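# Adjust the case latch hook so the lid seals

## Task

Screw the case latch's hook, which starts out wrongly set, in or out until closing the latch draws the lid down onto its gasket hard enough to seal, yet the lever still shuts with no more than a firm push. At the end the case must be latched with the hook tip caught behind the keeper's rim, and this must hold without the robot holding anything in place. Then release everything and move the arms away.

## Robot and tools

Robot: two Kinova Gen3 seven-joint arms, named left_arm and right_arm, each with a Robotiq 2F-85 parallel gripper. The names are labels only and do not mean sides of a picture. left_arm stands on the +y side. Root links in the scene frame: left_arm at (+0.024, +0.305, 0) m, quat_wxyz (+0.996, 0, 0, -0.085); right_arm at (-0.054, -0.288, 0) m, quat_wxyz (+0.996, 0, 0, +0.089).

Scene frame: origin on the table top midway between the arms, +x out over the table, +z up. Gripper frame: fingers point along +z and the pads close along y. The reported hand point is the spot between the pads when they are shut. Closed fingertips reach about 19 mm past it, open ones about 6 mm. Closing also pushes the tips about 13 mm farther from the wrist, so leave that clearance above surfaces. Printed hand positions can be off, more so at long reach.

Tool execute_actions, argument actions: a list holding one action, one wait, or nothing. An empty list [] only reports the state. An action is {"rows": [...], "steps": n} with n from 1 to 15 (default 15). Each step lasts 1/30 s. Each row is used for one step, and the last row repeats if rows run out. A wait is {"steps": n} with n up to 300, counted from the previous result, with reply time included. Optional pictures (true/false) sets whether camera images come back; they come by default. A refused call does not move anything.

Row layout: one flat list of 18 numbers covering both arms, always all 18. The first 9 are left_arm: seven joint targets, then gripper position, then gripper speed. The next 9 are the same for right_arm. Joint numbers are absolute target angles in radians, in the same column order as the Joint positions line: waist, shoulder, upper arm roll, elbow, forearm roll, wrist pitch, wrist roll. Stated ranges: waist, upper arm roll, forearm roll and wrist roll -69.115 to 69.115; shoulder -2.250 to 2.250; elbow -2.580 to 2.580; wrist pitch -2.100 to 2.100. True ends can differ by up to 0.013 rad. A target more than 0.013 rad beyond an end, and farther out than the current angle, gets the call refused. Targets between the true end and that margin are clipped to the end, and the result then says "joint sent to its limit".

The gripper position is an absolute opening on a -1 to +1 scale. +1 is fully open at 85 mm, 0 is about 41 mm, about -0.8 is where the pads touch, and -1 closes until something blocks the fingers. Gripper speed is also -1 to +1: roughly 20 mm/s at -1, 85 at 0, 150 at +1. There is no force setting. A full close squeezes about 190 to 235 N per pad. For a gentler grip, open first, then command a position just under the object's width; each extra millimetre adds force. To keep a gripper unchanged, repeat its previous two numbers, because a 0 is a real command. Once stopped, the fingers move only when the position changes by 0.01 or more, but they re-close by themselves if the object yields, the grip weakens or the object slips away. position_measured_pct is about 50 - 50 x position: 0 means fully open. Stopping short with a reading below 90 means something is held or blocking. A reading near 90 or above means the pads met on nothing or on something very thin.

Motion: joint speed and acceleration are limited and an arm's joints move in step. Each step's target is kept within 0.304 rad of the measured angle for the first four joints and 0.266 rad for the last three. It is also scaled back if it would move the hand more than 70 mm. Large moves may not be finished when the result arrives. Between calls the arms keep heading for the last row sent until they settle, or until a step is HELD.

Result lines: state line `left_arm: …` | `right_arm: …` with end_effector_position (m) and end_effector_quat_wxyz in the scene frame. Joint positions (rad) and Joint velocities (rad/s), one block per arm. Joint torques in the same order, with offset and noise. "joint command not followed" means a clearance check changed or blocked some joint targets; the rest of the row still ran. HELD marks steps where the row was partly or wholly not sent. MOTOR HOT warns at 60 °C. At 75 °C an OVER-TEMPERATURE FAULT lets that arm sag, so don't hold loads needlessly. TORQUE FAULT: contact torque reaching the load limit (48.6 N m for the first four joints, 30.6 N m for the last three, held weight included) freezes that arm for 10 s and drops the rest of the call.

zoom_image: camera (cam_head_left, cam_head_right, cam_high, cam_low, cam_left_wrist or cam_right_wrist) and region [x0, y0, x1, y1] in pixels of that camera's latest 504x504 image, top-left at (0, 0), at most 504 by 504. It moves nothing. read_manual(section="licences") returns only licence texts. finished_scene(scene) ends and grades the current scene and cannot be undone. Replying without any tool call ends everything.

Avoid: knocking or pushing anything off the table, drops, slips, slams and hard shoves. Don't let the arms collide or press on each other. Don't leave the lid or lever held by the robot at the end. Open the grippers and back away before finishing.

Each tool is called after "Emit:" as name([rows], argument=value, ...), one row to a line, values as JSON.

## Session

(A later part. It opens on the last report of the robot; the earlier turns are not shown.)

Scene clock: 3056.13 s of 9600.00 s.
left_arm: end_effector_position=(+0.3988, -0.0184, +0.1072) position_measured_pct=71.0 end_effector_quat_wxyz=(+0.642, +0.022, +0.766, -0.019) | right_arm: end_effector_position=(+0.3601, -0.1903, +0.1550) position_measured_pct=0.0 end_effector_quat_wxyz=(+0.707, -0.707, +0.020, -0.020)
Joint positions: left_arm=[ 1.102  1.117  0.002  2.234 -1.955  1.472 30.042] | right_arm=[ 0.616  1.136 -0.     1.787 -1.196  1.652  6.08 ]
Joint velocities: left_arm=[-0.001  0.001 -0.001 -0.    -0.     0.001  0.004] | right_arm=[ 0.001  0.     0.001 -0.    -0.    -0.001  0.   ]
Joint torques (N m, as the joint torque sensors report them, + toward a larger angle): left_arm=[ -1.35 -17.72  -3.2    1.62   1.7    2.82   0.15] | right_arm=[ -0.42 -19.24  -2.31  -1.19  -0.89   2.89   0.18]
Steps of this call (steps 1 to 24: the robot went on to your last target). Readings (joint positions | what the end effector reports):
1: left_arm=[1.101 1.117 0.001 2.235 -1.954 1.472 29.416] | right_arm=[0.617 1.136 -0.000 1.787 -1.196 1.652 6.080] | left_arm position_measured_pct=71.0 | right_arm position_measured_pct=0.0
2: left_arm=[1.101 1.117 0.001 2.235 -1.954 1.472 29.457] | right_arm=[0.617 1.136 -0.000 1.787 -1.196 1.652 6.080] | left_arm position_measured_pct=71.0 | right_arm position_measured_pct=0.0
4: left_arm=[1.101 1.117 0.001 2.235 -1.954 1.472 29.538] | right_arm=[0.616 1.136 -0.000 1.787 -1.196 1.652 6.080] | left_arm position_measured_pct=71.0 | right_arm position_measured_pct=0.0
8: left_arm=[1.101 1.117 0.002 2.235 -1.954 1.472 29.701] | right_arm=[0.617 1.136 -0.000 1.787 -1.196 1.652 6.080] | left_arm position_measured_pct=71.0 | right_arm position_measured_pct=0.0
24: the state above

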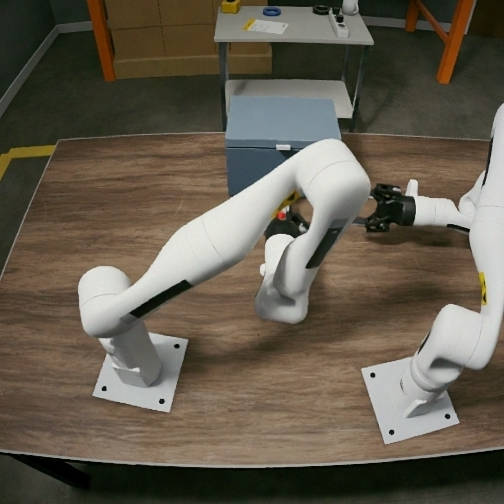

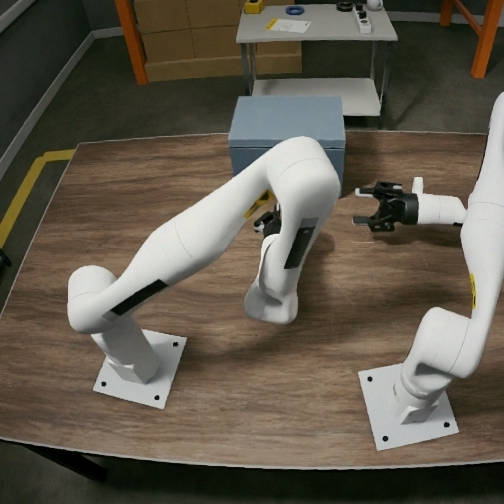

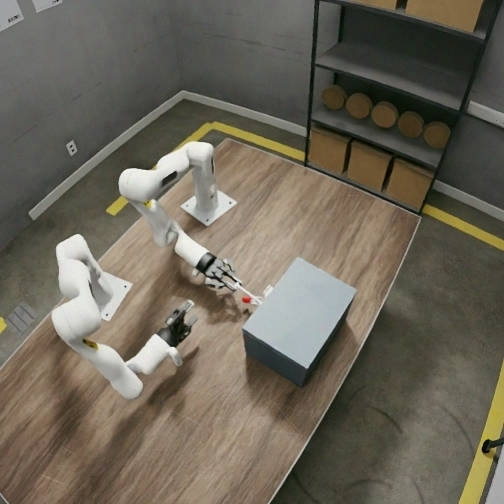

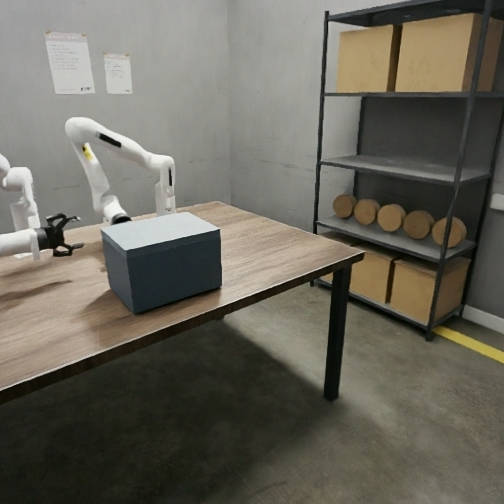

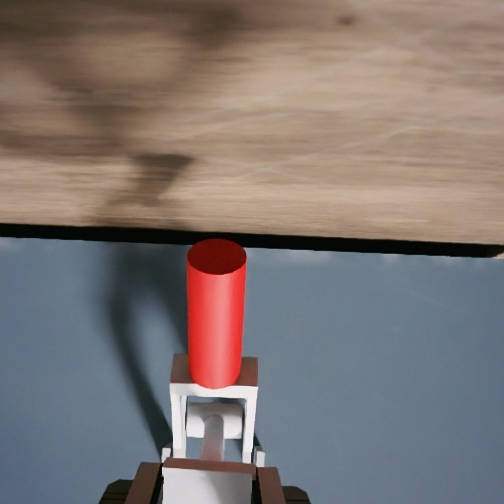

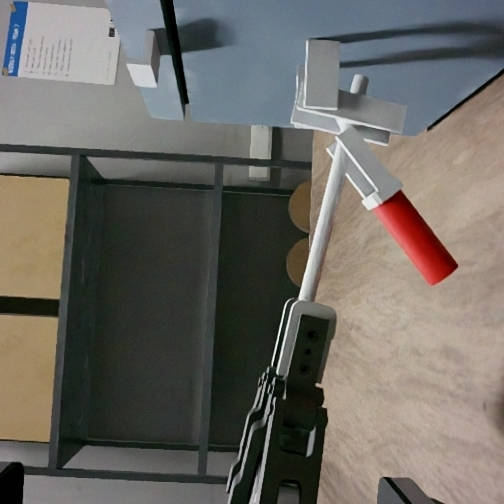

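Emit:
execute_actions([
  {"rows": [[1.1001,1.1166,0,2.2348,-1.9531,1.4724,33.184,-0.53,-1,0.6165,1.1363,0,1.7872,-1.1963,1.6517,6.0804,1,0.5]], "steps": 15},
], pictures=false)

Emit:
execute_actions([
  {"steps": 30},
], pictures=false)

Emit:
execute_actions([
  {"steps": 36},
])

Scene clock: 3064.20 s of 9600.00 s.
left_arm: end_effector_position=(+0.3986, -0.0194, +0.1067) position_measured_pct=71.0 end_effector_quat_wxyz=(+0.616, -0.170, +0.748, -0.180) | right_arm: end_effector_position=(+0.3601, -0.1903, +0.1550) position_measured_pct=0.0 end_effector_quat_wxyz=(+0.707, -0.707, +0.020, -0.020)
Joint positions: left_arm=[ 1.102  1.117  0.002  2.233 -1.956  1.471 30.548] | right_arm=[ 0.616  1.136 -0.     1.787 -1.196  1.652  6.08 ]
Joint velocities: left_arm=[ 0.    -0.     0.001 -0.003 -0.004 -0.001  1.217] | right_arm=[ 0.     0.001 -0.001 -0.    -0.001 -0.001  0.   ]
Joint torques (N m, as the joint torque sensors report them, + toward a larger angle): left_arm=[ -2.2  -18.34  -3.74   2.52   2.     3.33  -0.16] | right_arm=[ -0.18 -19.28  -2.11  -1.33  -0.8    3.01   0.27]
Steps of this call (steps 1 to 30: the robot went on to your last target; steps 31 to 227: nothing new was sent; steps 228 to 242: all 15 steps of this action). Readings (joint positions | what the end effector reports):
228: left_arm=[1.102 1.117 0.002 2.234 -1.955 1.472 30.043] | right_arm=[0.617 1.136 -0.000 1.787 -1.196 1.652 6.080] | left_arm position_measured_pct=71.0 | right_arm position_measured_pct=0.0
229: left_arm=[1.102 1.117 0.002 2.234 -1.955 1.472 30.052] | right_arm=[0.617 1.136 -0.000 1.787 -1.196 1.652 6.080] | left_arm position_measured_pct=71.0 | right_arm position_measured_pct=0.0
231: left_arm=[1.102 1.117 0.002 2.234 -1.955 1.472 30.103] | right_arm=[0.617 1.136 -0.000 1.787 -1.196 1.652 6.080] | left_arm position_measured_pct=71.0 | right_arm position_measured_pct=0.0
235: left_arm=[1.102 1.117 0.002 2.234 -1.955 1.471 30.263] | right_arm=[0.616 1.136 -0.000 1.787 -1.196 1.652 6.080] | left_arm position_measured_pct=71.0 | right_arm position_measured_pct=0.0
242: the state above

Scene clock: 3065.20 s of 9600.00 s.
left_arm: end_effector_position=(+0.3985, -0.0211, +0.1076) position_measured_pct=71.0 end_effector_quat_wxyz=(-0.401, +0.567, -0.515, +0.502) | right_arm: end_effector_position=(+0.3601, -0.1903, +0.1550) position_measured_pct=0.0 end_effector_quat_wxyz=(+0.707, -0.707, +0.020, -0.020)
Joint positions: left_arm=[ 1.103  1.116  0.002  2.231 -1.958  1.472 31.767] | right_arm=[ 0.617  1.136 -0.     1.787 -1.196  1.652  6.08 ]
Joint velocities: left_arm=[ 0.    -0.002 -0.001  0.001  0.001  0.003  1.218] | right_arm=[ 0.     0.001 -0.    -0.    -0.001  0.    -0.   ]
Joint torques (N m, as the joint torque sensors report them, + toward a larger angle): left_arm=[ -1.99 -16.9   -3.65   3.49   2.88   2.63   0.23] | right_arm=[ -0.21 -19.49  -2.05  -1.18  -0.9    2.99   0.39]
Steps of this call (steps 1 to 30: the robot went on to your last target). Readings (joint positions | what the end effector reports):
1: left_arm=[1.102 1.117 0.002 2.233 -1.956 1.471 30.588] | right_arm=[0.617 1.136 -0.000 1.787 -1.196 1.652 6.080] | left_arm position_measured_pct=71.0 | right_arm position_measured_pct=0.0
2: left_arm=[1.102 1.117 0.002 2.233 -1.956 1.471 30.629] | right_arm=[0.617 1.136 -0.000 1.787 -1.196 1.652 6.080] | left_arm position_measured_pct=71.0 | right_arm position_measured_pct=0.0
4: left_arm=[1.102 1.117 0.002 2.232 -1.957 1.471 30.710] | right_arm=[0.616 1.136 -0.000 1.787 -1.196 1.652 6.080] | left_arm position_measured_pct=71.0 | right_arm position_measured_pct=0.0
8: left_arm=[1.102 1.117 0.003 2.232 -1.957 1.471 30.873] | right_arm=[0.616 1.136 -0.000 1.787 -1.196 1.652 6.080] | left_arm position_measured_pct=71.0 | right_arm position_measured_pct=0.0
30: the state above

Scene clock: 3066.40 s of 9600.00 s.
left_arm: end_effector_position=(+0.3986, -0.0191, +0.1081) position_measured_pct=71.0 end_effector_quat_wxyz=(+0.017, +0.766, -0.026, +0.642) | right_arm: end_effector_position=(+0.3601, -0.1903, +0.1550) position_measured_pct=0.0 end_effector_quat_wxyz=(+0.707, -0.707, +0.020, -0.020)
Joint positions: left_arm=[ 1.103  1.116  0.002  2.234 -1.955  1.473 33.174] | right_arm=[ 0.617  1.136 -0.     1.787 -1.196  1.652  6.08 ]
Joint velocities: left_arm=[-0.001  0.     0.001  0.001 -0.001  0.     0.278] | right_arm=[-0.    -0.    -0.    -0.     0.     0.001 -0.   ]
Joint torques (N m, as the joint torque sensors report them, + toward a larger angle): left_arm=[ -1.9  -16.9   -3.79   1.76   1.48   2.31   0.06] | right_arm=[ -0.36 -19.16  -1.86  -1.11  -0.71   2.96   0.36]
Steps of this call (steps 1 to 36: the robot went on to your last target). Readings (joint positions | what the end effector reports):
1: left_arm=[1.103 1.116 0.002 2.231 -1.958 1.472 31.808] | right_arm=[0.617 1.136 -0.000 1.787 -1.196 1.652 6.080] | left_arm position_measured_pct=71.0 | right_arm position_measured_pct=0.0
2: left_arm=[1.103 1.116 0.002 2.231 -1.958 1.473 31.849] | right_arm=[0.616 1.136 -0.000 1.787 -1.196 1.652 6.080] | left_arm position_measured_pct=71.0 | right_arm position_measured_pct=0.0
4: left_arm=[1.103 1.116 0.002 2.232 -1.957 1.473 31.930] | right_arm=[0.617 1.136 -0.000 1.787 -1.196 1.652 6.080] | left_arm position_measured_pct=71.0 | right_arm position_measured_pct=0.0
8: left_arm=[1.103 1.115 0.002 2.232 -1.957 1.473 32.093] | right_arm=[0.617 1.136 -0.000 1.787 -1.196 1.652 6.080] | left_arm position_measured_pct=71.0 | right_arm position_measured_pct=0.0
36: the state above

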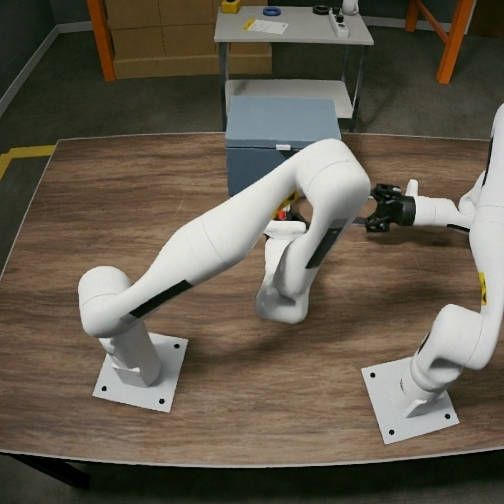

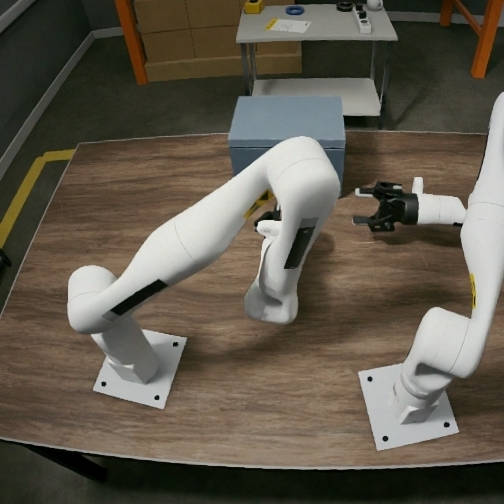

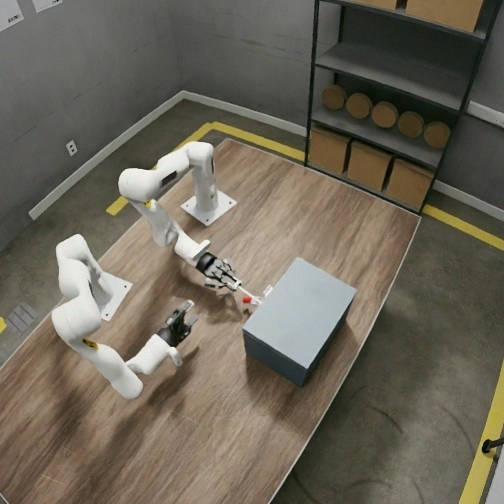

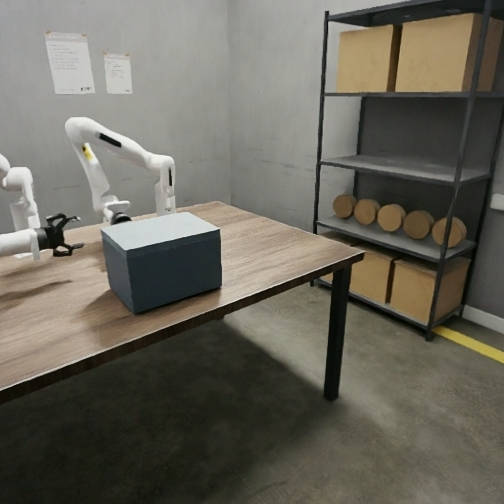

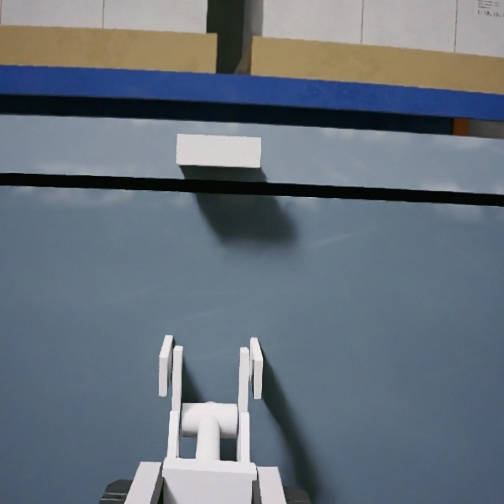

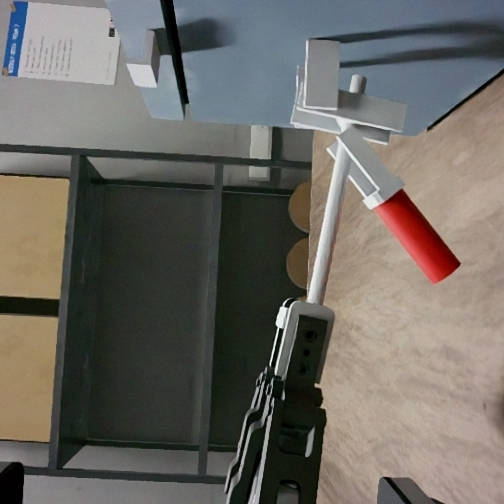

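Emit:
execute_actions([
  {"rows": [[1.1001,1.1166,0,2.2348,-1.9531,1.4724,39.467,-0.53,-1,0.6165,1.1363,0,1.7872,-1.1963,1.6517,6.0804,1,0.5]], "steps": 15},
], pictures=false)

Emit:
execute_actions([
  {"steps": 70},
])

Emit:
execute_actions([
  {"steps": 80},
])

Scene clock: 3073.97 s of 9600.00 s.
left_arm: end_effector_position=(+0.3989, -0.0182, +0.1081) position_measured_pct=71.0 end_effector_quat_wxyz=(+0.179, +0.747, +0.171, +0.617) | right_arm: end_effector_position=(+0.3601, -0.1903, +0.1550) position_measured_pct=0.0 end_effector_quat_wxyz=(+0.707, -0.707, +0.020, -0.020)
Joint positions: left_arm=[ 1.102  1.116  0.001  2.235 -1.954  1.473 33.69 ] | right_arm=[ 0.616  1.136 -0.     1.787 -1.196  1.652  6.08 ]
Joint velocities: left_arm=[-0.001  0.001 -0.001  0.001  0.002 -0.     1.216] | right_arm=[ 0.001 -0.     0.    -0.    -0.     0.     0.   ]
Joint torques (N m, as the joint torque sensors report them, + toward a larger angle): left_arm=[ -1.44 -17.36  -3.19   0.45   1.25   2.19   0.06] | right_arm=[ -0.16 -19.34  -2.06  -1.54  -0.9    2.91   0.22]
Steps of this call (steps 1 to 30: the robot went on to your last target; steps 31 to 212: nothing new was sent; steps 213 to 227: all 15 steps of this action). Readings (joint positions | what the end effector reports):
213: left_arm=[1.103 1.116 0.002 2.234 -1.955 1.473 33.185] | right_arm=[0.617 1.136 -0.000 1.787 -1.196 1.652 6.080] | left_arm position_measured_pct=71.0 | right_arm position_measured_pct=0.0
214: left_arm=[1.103 1.116 0.002 2.234 -1.955 1.473 33.195] | right_arm=[0.617 1.136 -0.000 1.787 -1.196 1.652 6.080] | left_arm position_measured_pct=71.0 | right_arm position_measured_pct=0.0
216: left_arm=[1.103 1.116 0.002 2.234 -1.954 1.473 33.245] | right_arm=[0.617 1.136 -0.000 1.787 -1.196 1.652 6.080] | left_arm position_measured_pct=71.0 | right_arm position_measured_pct=0.0
220: left_arm=[1.102 1.116 0.002 2.234 -1.954 1.473 33.405] | right_arm=[0.616 1.136 -0.000 1.787 -1.196 1.652 6.080] | left_arm position_measured_pct=71.0 | right_arm position_measured_pct=0.0
227: the state above

Scene clock: 3076.30 s of 9600.00 s.
left_arm: end_effector_position=(+0.3986, -0.0188, +0.1070) position_measured_pct=71.0 end_effector_quat_wxyz=(+0.636, -0.059, +0.765, -0.087) | right_arm: end_effector_position=(+0.3601, -0.1903, +0.1550) position_measured_pct=0.0 end_effector_quat_wxyz=(+0.707, -0.707, +0.020, -0.020)
Joint positions: left_arm=[ 1.102  1.117  0.002  2.234 -1.955  1.471 36.536] | right_arm=[ 0.617  1.136 -0.     1.787 -1.196  1.652  6.08 ]
Joint velocities: left_arm=[ 0.001 -0.     0.001 -0.003 -0.004 -0.002  1.219] | right_arm=[-0.001 -0.     0.    -0.    -0.     0.    -0.   ]
Joint torques (N m, as the joint torque sensors report them, + toward a larger angle): left_arm=[ -1.81 -17.23  -3.31   1.8    1.67   3.32   0.09] | right_arm=[ -0.24 -19.65  -2.23  -1.38  -0.72   2.89   0.15]
Steps of this call (steps 1 to 70: the robot went on to your last target). Readings (joint positions | what the end effector reports):
1: left_arm=[1.102 1.116 0.001 2.235 -1.954 1.473 33.730] | right_arm=[0.617 1.136 -0.000 1.787 -1.196 1.652 6.080] | left_arm position_measured_pct=71.0 | right_arm position_measured_pct=0.0
2: left_arm=[1.102 1.116 0.001 2.235 -1.954 1.473 33.771] | right_arm=[0.617 1.136 -0.000 1.787 -1.196 1.652 6.080] | left_arm position_measured_pct=71.0 | right_arm position_measured_pct=0.0
4: left_arm=[1.102 1.116 0.001 2.235 -1.953 1.473 33.852] | right_arm=[0.617 1.136 -0.000 1.787 -1.196 1.652 6.080] | left_arm position_measured_pct=71.0 | right_arm position_measured_pct=0.0
8: left_arm=[1.102 1.116 0.001 2.235 -1.953 1.473 34.015] | right_arm=[0.616 1.136 -0.000 1.787 -1.196 1.652 6.080] | left_arm position_measured_pct=71.0 | right_arm position_measured_pct=0.0
70: the state above

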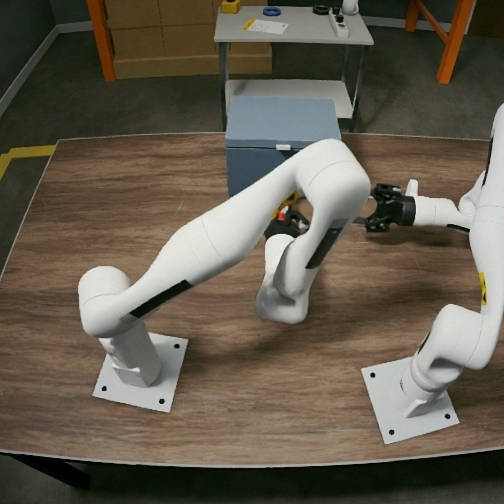

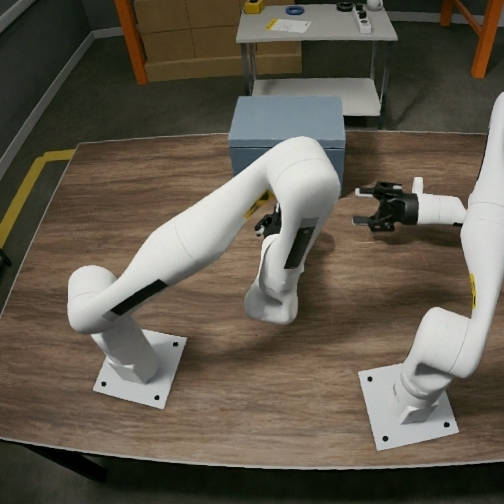

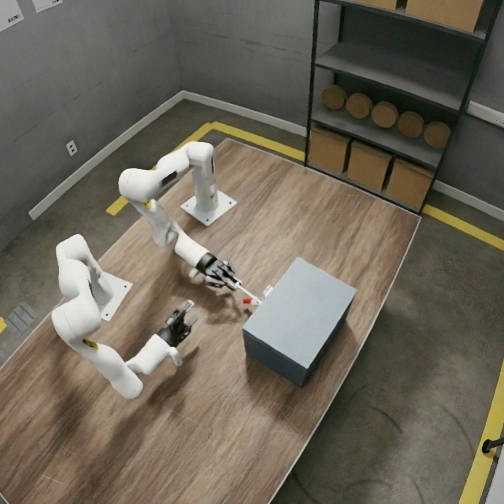

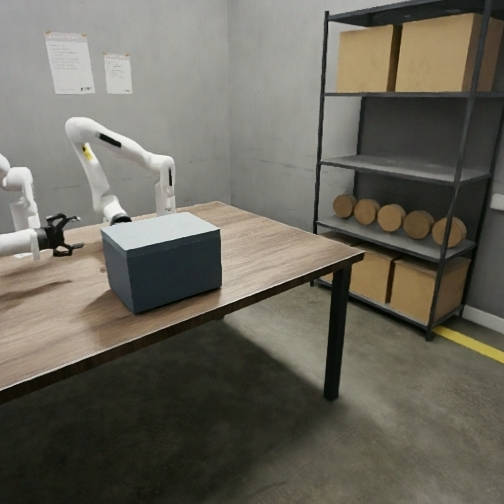

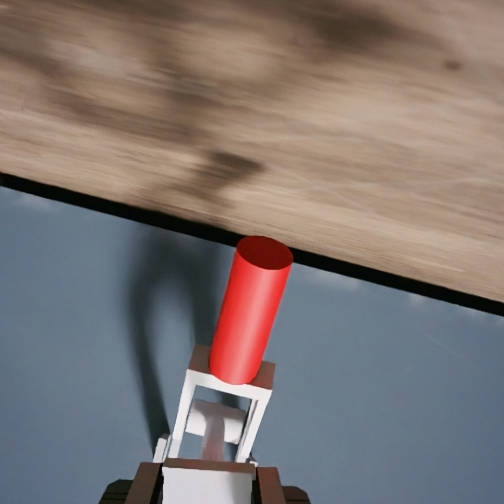

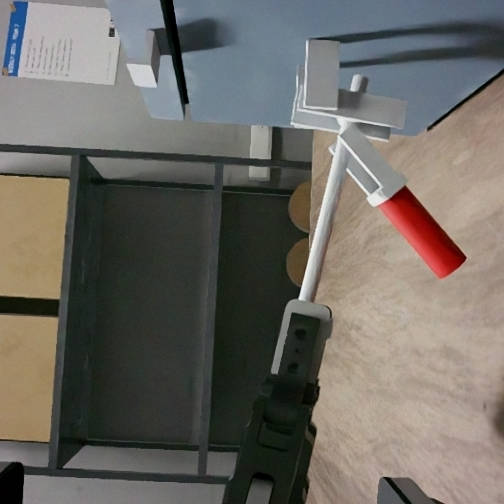

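Scene clock: 3078.97 s of 9600.00 s.
left_arm: end_effector_position=(+0.3986, -0.0190, +0.1081) position_measured_pct=71.0 end_effector_quat_wxyz=(+0.020, +0.766, -0.022, +0.642) | right_arm: end_effector_position=(+0.3601, -0.1903, +0.1550) position_measured_pct=0.0 end_effector_quat_wxyz=(+0.707, -0.707, +0.020, -0.020)
Joint positions: left_arm=[ 1.103  1.116  0.002  2.234 -1.955  1.473 39.467] | right_arm=[ 0.617  1.136 -0.     1.787 -1.196  1.652  6.08 ]
Joint velocities: left_arm=[-0.001  0.001 -0.001  0.    -0.    -0.001  0.004] | right_arm=[ 0.     0.    -0.001 -0.     0.     0.     0.   ]
Joint torques (N m, as the joint torque sensors report them, + toward a larger angle): left_arm=[ -2.4  -16.95  -3.47   1.5    1.53   2.08   0.04] | right_arm=[ -0.16 -19.52  -2.11  -1.28  -0.56   2.98   0.41]
Steps of this call (steps 1 to 80: the robot went on to your last target). Readings (joint positions | what the end effector reports):
1: left_arm=[1.102 1.117 0.002 2.234 -1.955 1.471 36.577] | right_arm=[0.617 1.136 -0.000 1.787 -1.196 1.652 6.080] | left_arm position_measured_pct=71.0 | right_arm position_measured_pct=0.0
2: left_arm=[1.102 1.117 0.002 2.234 -1.955 1.471 36.617] | right_arm=[0.617 1.136 -0.000 1.787 -1.196 1.652 6.080] | left_arm position_measured_pct=71.0 | right_arm position_measured_pct=0.0
4: left_arm=[1.102 1.117 0.002 2.233 -1.955 1.471 36.699] | right_arm=[0.616 1.136 -0.000 1.787 -1.196 1.652 6.080] | left_arm position_measured_pct=71.0 | right_arm position_measured_pct=0.0
8: left_arm=[1.102 1.117 0.003 2.233 -1.956 1.471 36.861] | right_arm=[0.617 1.136 -0.000 1.787 -1.196 1.652 6.080] | left_arm position_measured_pct=71.0 | right_arm position_measured_pct=0.0
80: the state above

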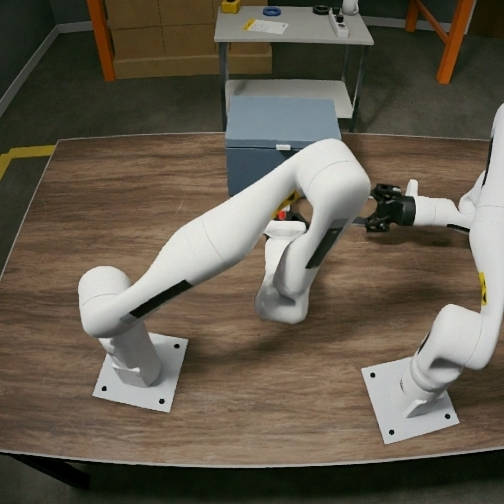

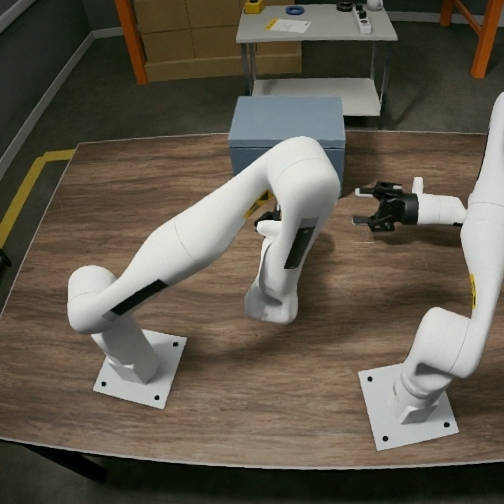

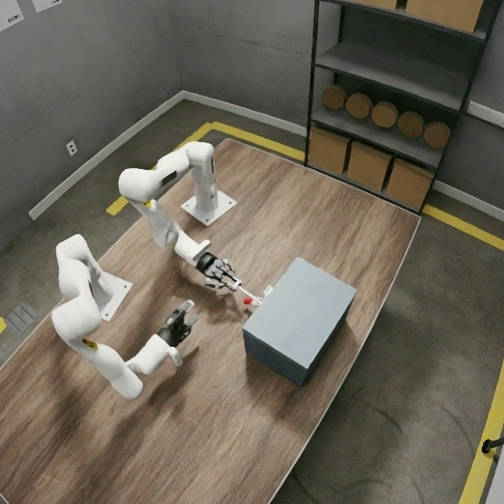

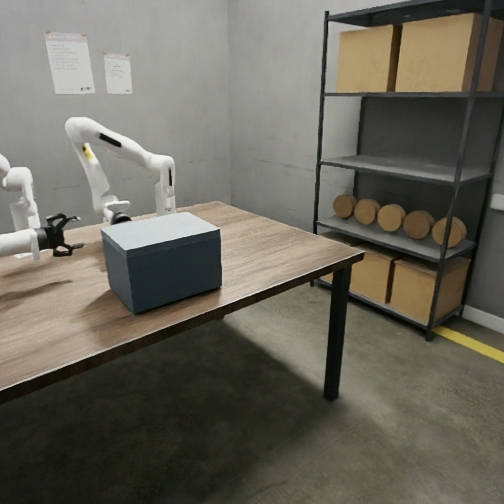

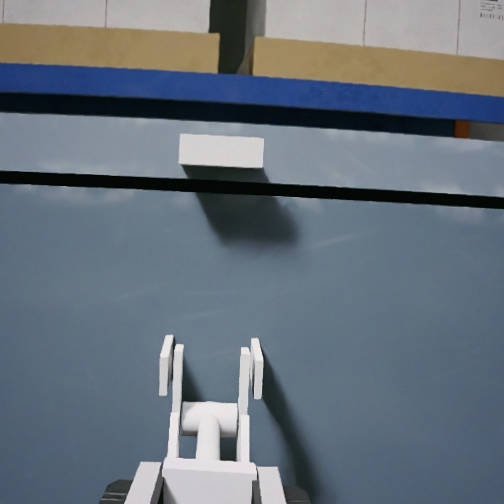

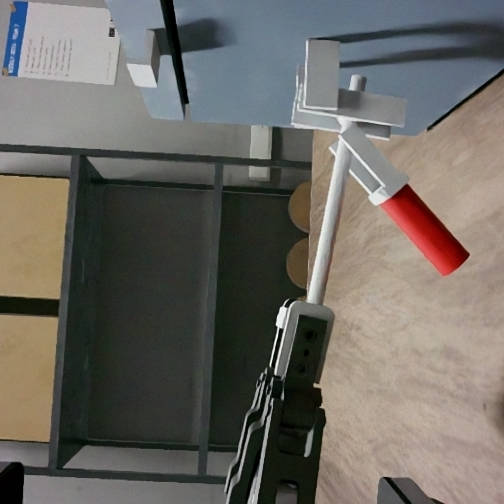

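Emit:
execute_actions([
  {"rows": [[1.1001,1.1166,0,2.2348,-1.9531,1.4724,39.467,-0.48,-0.5,0.6165,1.1363,0,1.7872,-1.1963,1.6517,6.0804,1,0.5],[1.1001,1.1166,0,2.2348,-1.9531,1.4724,39.467,-0.48,-0.5,0.6165,1.1363,0,1.7872,-1.1963,1.6517,6.0804,1,0.5],[1.0881,1.059,0,2.2449,-1.9602,1.4117,39.4226,-0.48,-0.5,0.6165,1.1363,0,1.7872,-1.1963,1.6517,6.0804,1,0.5],[1.0881,1.059,0,2.2449,-1.9602,1.4117,39.4226,-0.48,-0.5,0.6165,1.1363,0,1.7872,-1.1963,1.6517,6.0804,1,0.5],[1.0881,1.059,0,2.2449,-1.9602,1.4117,39.4226,-0.48,-0.5,0.6165,1.1363,0,1.7872,-1.1963,1.6517,6.0804,1,0.5],[1.0881,1.059,0,2.2449,-1.9602,1.4117,39.4226,-0.48,-0.5,0.6165,1.1363,0,1.7872,-1.1963,1.6517,6.0804,1,0.5],[1.0761,1.0014,0,2.255,-1.9672,1.351,39.3782,-0.48,-0.5,0.6165,1.1363,0,1.7872,-1.1963,1.6517,6.0804,1,0.5],[1.0761,1.0014,0,2.255,-1.9672,1.351,39.3782,-0.48,-0.5,0.6165,1.1363,0,1.7872,-1.1963,1.6517,6.0804,1,0.5],[1.0761,1.0014,0,2.255,-1.9672,1.351,39.3782,-0.48,-0.5,0.6165,1.1363,0,1.7872,-1.1963,1.6517,6.0804,1,0.5],[1.0761,1.0014,0,2.255,-1.9672,1.351,39.3782,-0.48,-0.5,0.6165,1.1363,0,1.7872,-1.1963,1.6517,6.0804,1,0.5],[1.0641,0.9438,0,2.2651,-1.9743,1.2903,39.3337,-0.48,-0.5,0.6165,1.1363,0,1.7872,-1.1963,1.6517,6.0804,1,0.5],[1.0641,0.9438,0,2.2651,-1.9743,1.2903,39.3337,-0.48,-0.5,0.6165,1.1363,0,1.7872,-1.1963,1.6517,6.0804,1,0.5],[1.0641,0.9438,0,2.2651,-1.9743,1.2903,39.3337,-0.48,-0.5,0.6165,1.1363,0,1.7872,-1.1963,1.6517,6.0804,1,0.5],[1.0641,0.9438,0,2.2651,-1.9743,1.2903,39.3337,-0.48,-0.5,0.6165,1.1363,0,1.7872,-1.1963,1.6517,6.0804,1,0.5],[1.0521,0.8862,0,2.2752,-1.9814,1.2296,39.2893,-0.48,-0.5,0.6165,1.1363,0,1.7872,-1.1963,1.6517,6.0804,1,0.5]], "steps": 15},
], pictures=false)

Emit:
execute_actions([
  {"steps": 12},
])

Scene clock: 3139.47 s of 9600.00 s.
left_arm: end_effector_position=(+0.4029, -0.0199, +0.1224) position_measured_pct=71.0 end_effector_quat_wxyz=(+0.015, +0.802, -0.020, +0.597) | right_arm: end_effector_position=(+0.3601, -0.1903, +0.1550) position_measured_pct=0.0 end_effector_quat_wxyz=(+0.707, -0.707, +0.020, -0.020)
Joint positions: left_arm=[ 1.07   0.963  0.001  2.26  -1.974  1.311 39.349] | right_arm=[ 0.617  1.136 -0.     1.787 -1.196  1.652  6.08 ]
Joint velocities: left_arm=[-0.102 -0.41  -0.003  0.065 -0.055 -0.448 -0.309] | right_arm=[-0.    -0.    -0.     0.     0.    -0.001 -0.   ]
Joint torques (N m, as the joint torque sensors report them, + toward a larger angle): left_arm=[ -0.68 -17.95  -2.26   1.55   1.66   2.44  -0.24] | right_arm=[ -0.44 -19.1   -2.    -1.44  -0.72   2.85   0.38]
Steps of this call (steps 1 to 15: the robot went on to your last target; steps 16 to 1800: nothing new was sent; steps 1801 to 1815: all 15 steps of this action). Readings (joint positions | what the end effector reports):
1801: left_arm=[1.103 1.116 0.002 2.234 -1.955 1.473 39.467] | right_arm=[0.616 1.136 -0.000 1.787 -1.196 1.652 6.080] | left_arm position_measured_pct=71.0 | right_arm position_measured_pct=0.0
1802: left_arm=[1.103 1.116 0.002 2.234 -1.955 1.473 39.467] | right_arm=[0.617 1.136 -0.000 1.787 -1.196 1.652 6.080] | left_arm position_measured_pct=71.0 | right_arm position_measured_pct=0.0
1804: left_arm=[1.101 1.107 0.002 2.235 -1.955 1.466 39.463] | right_arm=[0.617 1.136 -0.000 1.787 -1.196 1.652 6.080] | left_arm position_measured_pct=71.0 | right_arm position_measured_pct=0.0
1808: left_arm=[1.090 1.058 0.002 2.244 -1.962 1.414 39.425] | right_arm=[0.617 1.136 -0.000 1.787 -1.196 1.652 6.080] | left_arm position_measured_pct=71.0 | right_arm position_measured_pct=0.0
1815: the state above

Scene clock: 3139.87 s of 9600.00 s.
left_arm: end_effector_position=(+0.4038, -0.0199, +0.1295) position_measured_pct=71.0 end_effector_quat_wxyz=(+0.016, +0.819, -0.022, +0.574) | right_arm: end_effector_position=(+0.3601, -0.1903, +0.1550) position_measured_pct=0.0 end_effector_quat_wxyz=(+0.707, -0.707, +0.020, -0.020)
Joint positions: left_arm=[ 1.051  0.889 -0.001  2.272 -1.983  1.229 39.29 ] | right_arm=[ 0.617  1.136 -0.     1.787 -1.196  1.652  6.08 ]
Joint velocities: left_arm=[-0.006 -0.013  0.002  0.002 -0.    -0.008 -0.002] | right_arm=[ 0.003 -0.002  0.     0.    -0.    -0.    -0.   ]
Joint torques (N m, as the joint torque sensors report them, + toward a larger angle): left_arm=[  1.15 -17.48  -0.96   0.99   1.17   3.2   -0.25] | right_arm=[ -0.09 -19.4   -2.31  -1.25  -0.72   2.94   0.13]
Steps of this call (steps 1 to 12: the robot went on to your last target). Readings (joint positions | what the end effector reports):
1: left_arm=[1.066 0.948 0.000 2.262 -1.976 1.295 39.338] | right_arm=[0.617 1.136 -0.000 1.787 -1.196 1.652 6.080] | left_arm position_measured_pct=71.0 | right_arm position_measured_pct=0.0
2: left_arm=[1.062 0.932 -0.000 2.265 -1.978 1.279 39.326] | right_arm=[0.617 1.136 -0.000 1.787 -1.196 1.652 6.080] | left_arm position_measured_pct=71.0 | right_arm position_measured_pct=0.0
4: left_arm=[1.056 0.909 -0.001 2.269 -1.981 1.251 39.305] | right_arm=[0.617 1.136 -0.000 1.787 -1.196 1.652 6.080] | left_arm position_measured_pct=71.0 | right_arm position_measured_pct=0.0
8: left_arm=[1.052 0.893 -0.001 2.272 -1.983 1.232 39.291] | right_arm=[0.617 1.136 -0.000 1.787 -1.196 1.652 6.080] | left_arm position_measured_pct=71.0 | right_arm position_measured_pct=0.0
12: the state above

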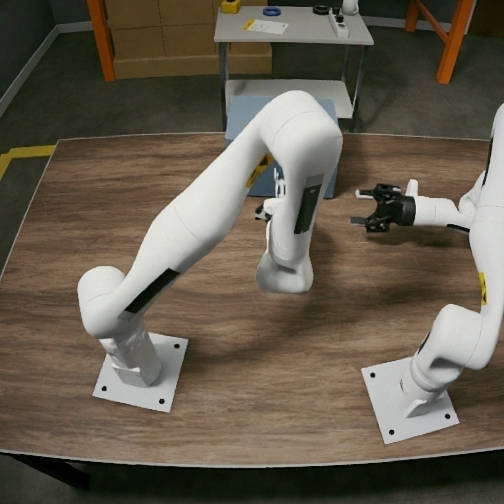

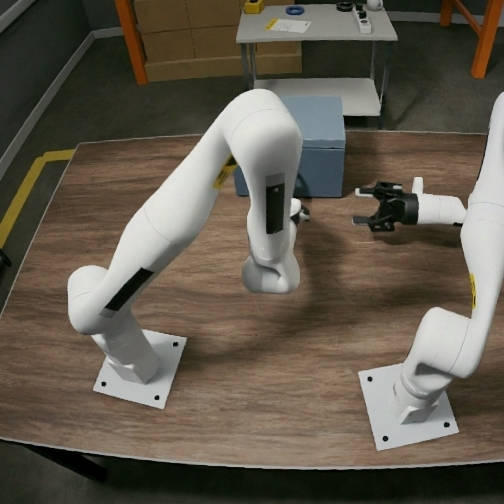

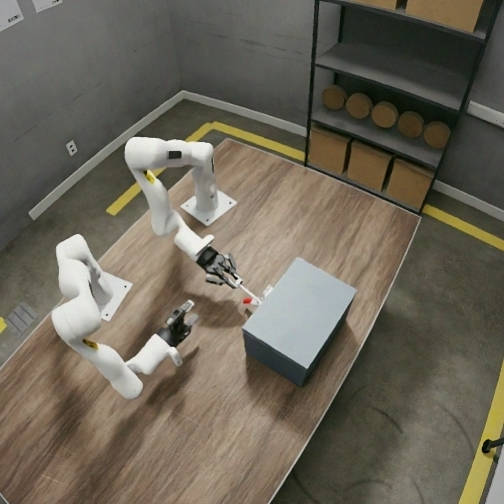

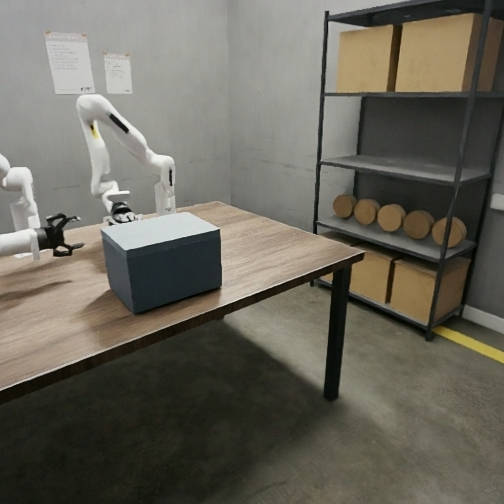

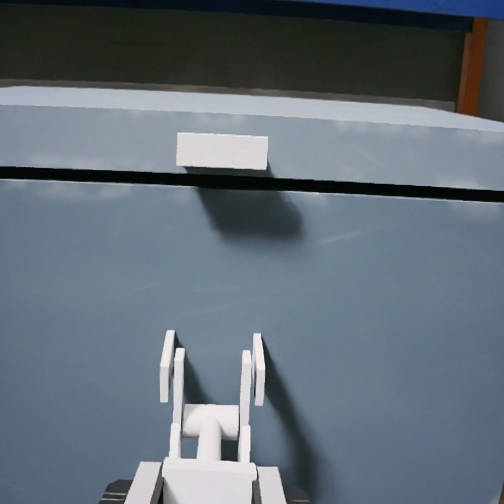

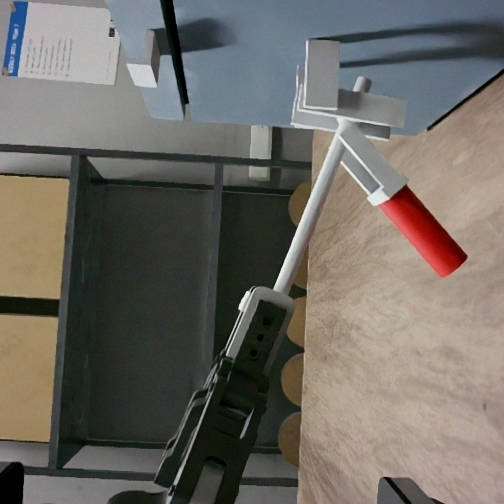

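Emit:
execute_actions([
  {"rows": [[1.0322,0.8325,0,2.2692,-1.9675,1.1616,39.2251,-0.48,-0.5,0.6165,1.1363,0,1.7872,-1.1963,1.6517,6.0804,1,0.5],[1.0322,0.8325,0,2.2692,-1.9675,1.1616,39.2251,-0.48,-0.5,0.6165,1.1363,0,1.7872,-1.1963,1.6517,6.0804,1,0.5],[1.0322,0.8325,0,2.2692,-1.9675,1.1616,39.2251,-0.48,-0.5,0.6165,1.1363,0,1.7872,-1.1963,1.6517,6.0804,1,0.5],[1.0322,0.8325,0,2.2692,-1.9675,1.1616,39.2251,-0.48,-0.5,0.6165,1.1363,0,1.7872,-1.1963,1.6517,6.0804,1,0.5],[1.0123,0.7787,0,2.2632,-1.9537,1.0935,39.1608,-0.48,-0.5,0.6165,1.1363,0,1.7872,-1.1963,1.6517,6.0804,1,0.5],[1.0123,0.7787,0,2.2632,-1.9537,1.0935,39.1608,-0.48,-0.5,0.6165,1.1363,0,1.7872,-1.1963,1.6517,6.0804,1,0.5],[1.0123,0.7787,0,2.2632,-1.9537,1.0935,39.1608,-0.48,-0.5,0.6165,1.1363,0,1.7872,-1.1963,1.6517,6.0804,1,0.5],[1.0123,0.7787,0,2.2632,-1.9537,1.0935,39.1608,-0.48,-0.5,0.6165,1.1363,0,1.7872,-1.1963,1.6517,6.0804,1,0.5],[0.9923,0.725,0,2.2571,-1.9398,1.0255,39.0966,-0.48,-0.5,0.6165,1.1363,0,1.7872,-1.1963,1.6517,6.0804,1,0.5],[0.9923,0.725,0,2.2571,-1.9398,1.0255,39.0966,-0.48,-0.5,0.6165,1.1363,0,1.7872,-1.1963,1.6517,6.0804,1,0.5],[0.9923,0.725,0,2.2571,-1.9398,1.0255,39.0966,-0.48,-0.5,0.6165,1.1363,0,1.7872,-1.1963,1.6517,6.0804,1,0.5],[0.9923,0.725,0,2.2571,-1.9398,1.0255,39.0966,-0.48,-0.5,0.6165,1.1363,0,1.7872,-1.1963,1.6517,6.0804,1,0.5],[0.9724,0.6713,0,2.2511,-1.926,0.9574,39.0323,-0.48,-0.5,0.6165,1.1363,0,1.7872,-1.1963,1.6517,6.0804,1,0.5]], "steps": 15},
], pictures=false)

Emit:
execute_actions([
  {"steps": 14},
])

Scene clock: 3169.60 s of 9600.00 s.
left_arm: end_effector_position=(+0.4089, -0.0205, +0.1464) position_measured_pct=71.0 end_effector_quat_wxyz=(+0.012, +0.857, -0.022, +0.514) | right_arm: end_effector_position=(+0.3601, -0.1903, +0.1550) position_measured_pct=0.0 end_effector_quat_wxyz=(+0.707, -0.707, +0.020, -0.020)
Joint positions: left_arm=[ 0.988  0.715  0.001  2.252 -1.94   1.01  39.084] | right_arm=[ 0.617  1.136 -0.     1.787 -1.196  1.652  6.08 ]
Joint velocities: left_arm=[-0.154 -0.405 -0.01  -0.041  0.122 -0.535 -0.511] | right_arm=[ 0.001 -0.001  0.    -0.     0.    -0.    -0.   ]
Joint torques (N m, as the joint torque sensors report them, + toward a larger angle): left_arm=[  0.62 -16.95  -2.05   0.25   1.15   2.63   0.24] | right_arm=[ -0.19 -19.36  -2.12  -1.15  -0.88   2.78   0.34]
Steps of this call (steps 1 to 30: the robot went on to your last target; steps 31 to 877: nothing new was sent; steps 878 to 892: all 15 steps of this action). Readings (joint positions | what the end effector reports):
878: left_arm=[1.050 0.886 -0.001 2.272 -1.983 1.227 39.288] | right_arm=[0.617 1.136 -0.000 1.787 -1.196 1.652 6.080] | left_arm position_measured_pct=71.0 | right_arm position_measured_pct=0.0
879: left_arm=[1.047 0.879 -0.000 2.272 -1.982 1.221 39.283] | right_arm=[0.616 1.136 -0.000 1.787 -1.196 1.652 6.080] | left_arm position_measured_pct=71.0 | right_arm position_measured_pct=0.0
881: left_arm=[1.039 0.855 0.001 2.269 -1.977 1.192 39.256] | right_arm=[0.617 1.136 -0.000 1.787 -1.196 1.652 6.080] | left_arm position_measured_pct=71.0 | right_arm position_measured_pct=0.0
885: left_arm=[1.022 0.807 0.001 2.262 -1.965 1.128 39.194] | right_arm=[0.616 1.136 -0.000 1.787 -1.196 1.652 6.080] | left_arm position_measured_pct=71.0 | right_arm position_measured_pct=0.0
892: the state above

Scene clock: 3170.07 s of 9600.00 s.
left_arm: end_effector_position=(+0.4089, -0.0205, +0.1505) position_measured_pct=71.0 end_effector_quat_wxyz=(+0.014, +0.866, -0.024, +0.499) | right_arm: end_effector_position=(+0.3601, -0.1903, +0.1550) position_measured_pct=0.0 end_effector_quat_wxyz=(+0.707, -0.707, +0.020, -0.020)
Joint positions: left_arm=[ 0.972  0.674 -0.     2.248 -1.928  0.956 39.032] | right_arm=[ 0.616  1.136 -0.     1.787 -1.196  1.652  6.08 ]
Joint velocities: left_arm=[-0.002 -0.002  0.001  0.    -0.    -0.002 -0.001] | right_arm=[-0.001 -0.    -0.    -0.    -0.     0.     0.   ]
Joint torques (N m, as the joint torque sensors report them, + toward a larger angle): left_arm=[  0.84 -17.78  -1.24  -0.59   0.53   3.     0.13] | right_arm=[ -0.65 -19.43  -1.93  -1.37  -0.82   2.89   0.25]
Steps of this call (steps 1 to 14: the robot went on to your last target). Readings (joint positions | what the end effector reports):
1: left_arm=[0.983 0.702 0.000 2.251 -1.936 0.993 39.067] | right_arm=[0.617 1.136 -0.000 1.787 -1.196 1.652 6.080] | left_arm position_measured_pct=71.0 | right_arm position_measured_pct=0.0
2: left_arm=[0.979 0.693 -0.000 2.250 -1.933 0.979 39.054] | right_arm=[0.617 1.136 -0.000 1.787 -1.196 1.652 6.080] | left_arm position_measured_pct=71.0 | right_arm position_measured_pct=0.0
4: left_arm=[0.975 0.682 -0.001 2.249 -1.929 0.963 39.039] | right_arm=[0.616 1.136 -0.000 1.787 -1.196 1.652 6.080] | left_arm position_measured_pct=71.0 | right_arm position_measured_pct=0.0
8: left_arm=[0.973 0.676 -0.000 2.248 -1.928 0.957 39.033] | right_arm=[0.616 1.136 -0.000 1.787 -1.196 1.652 6.080] | left_arm position_measured_pct=71.0 | right_arm position_measured_pct=0.0
14: the state above

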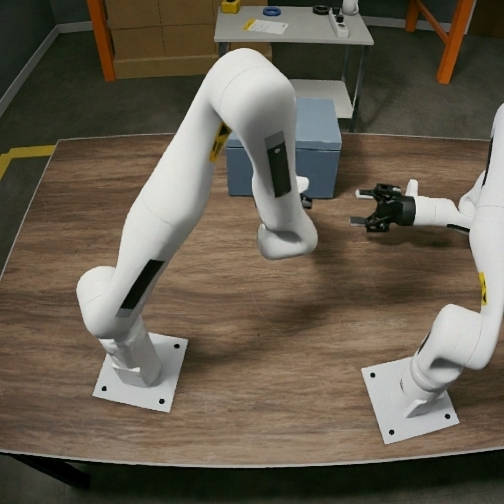

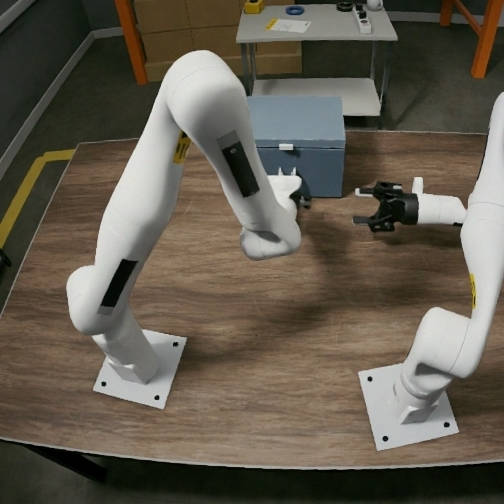

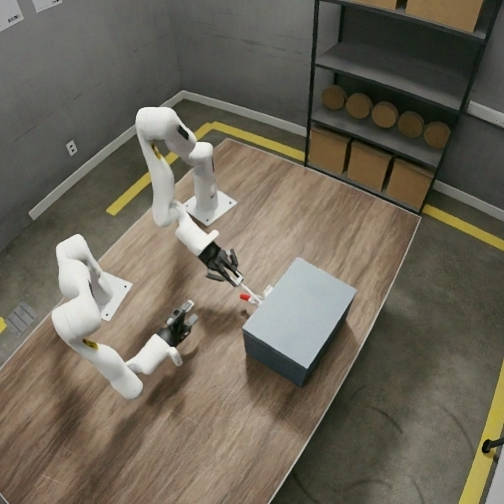

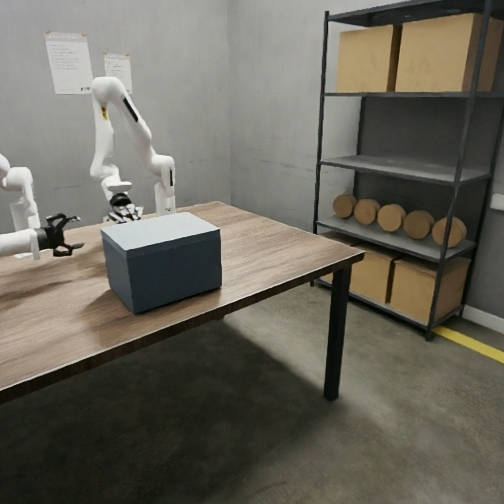

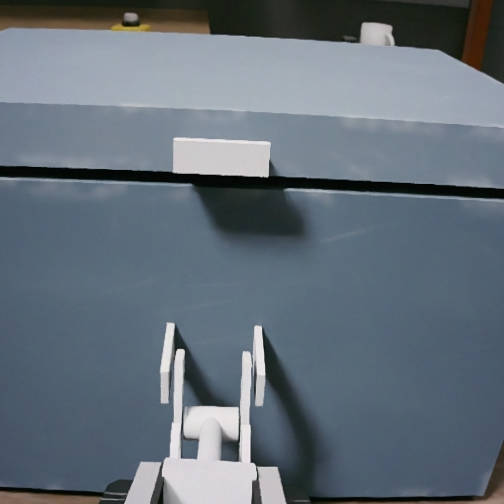

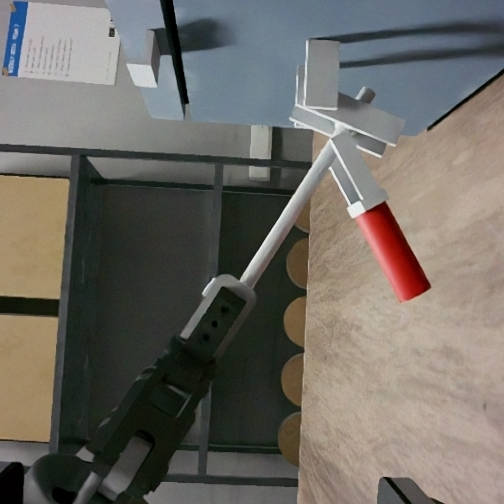

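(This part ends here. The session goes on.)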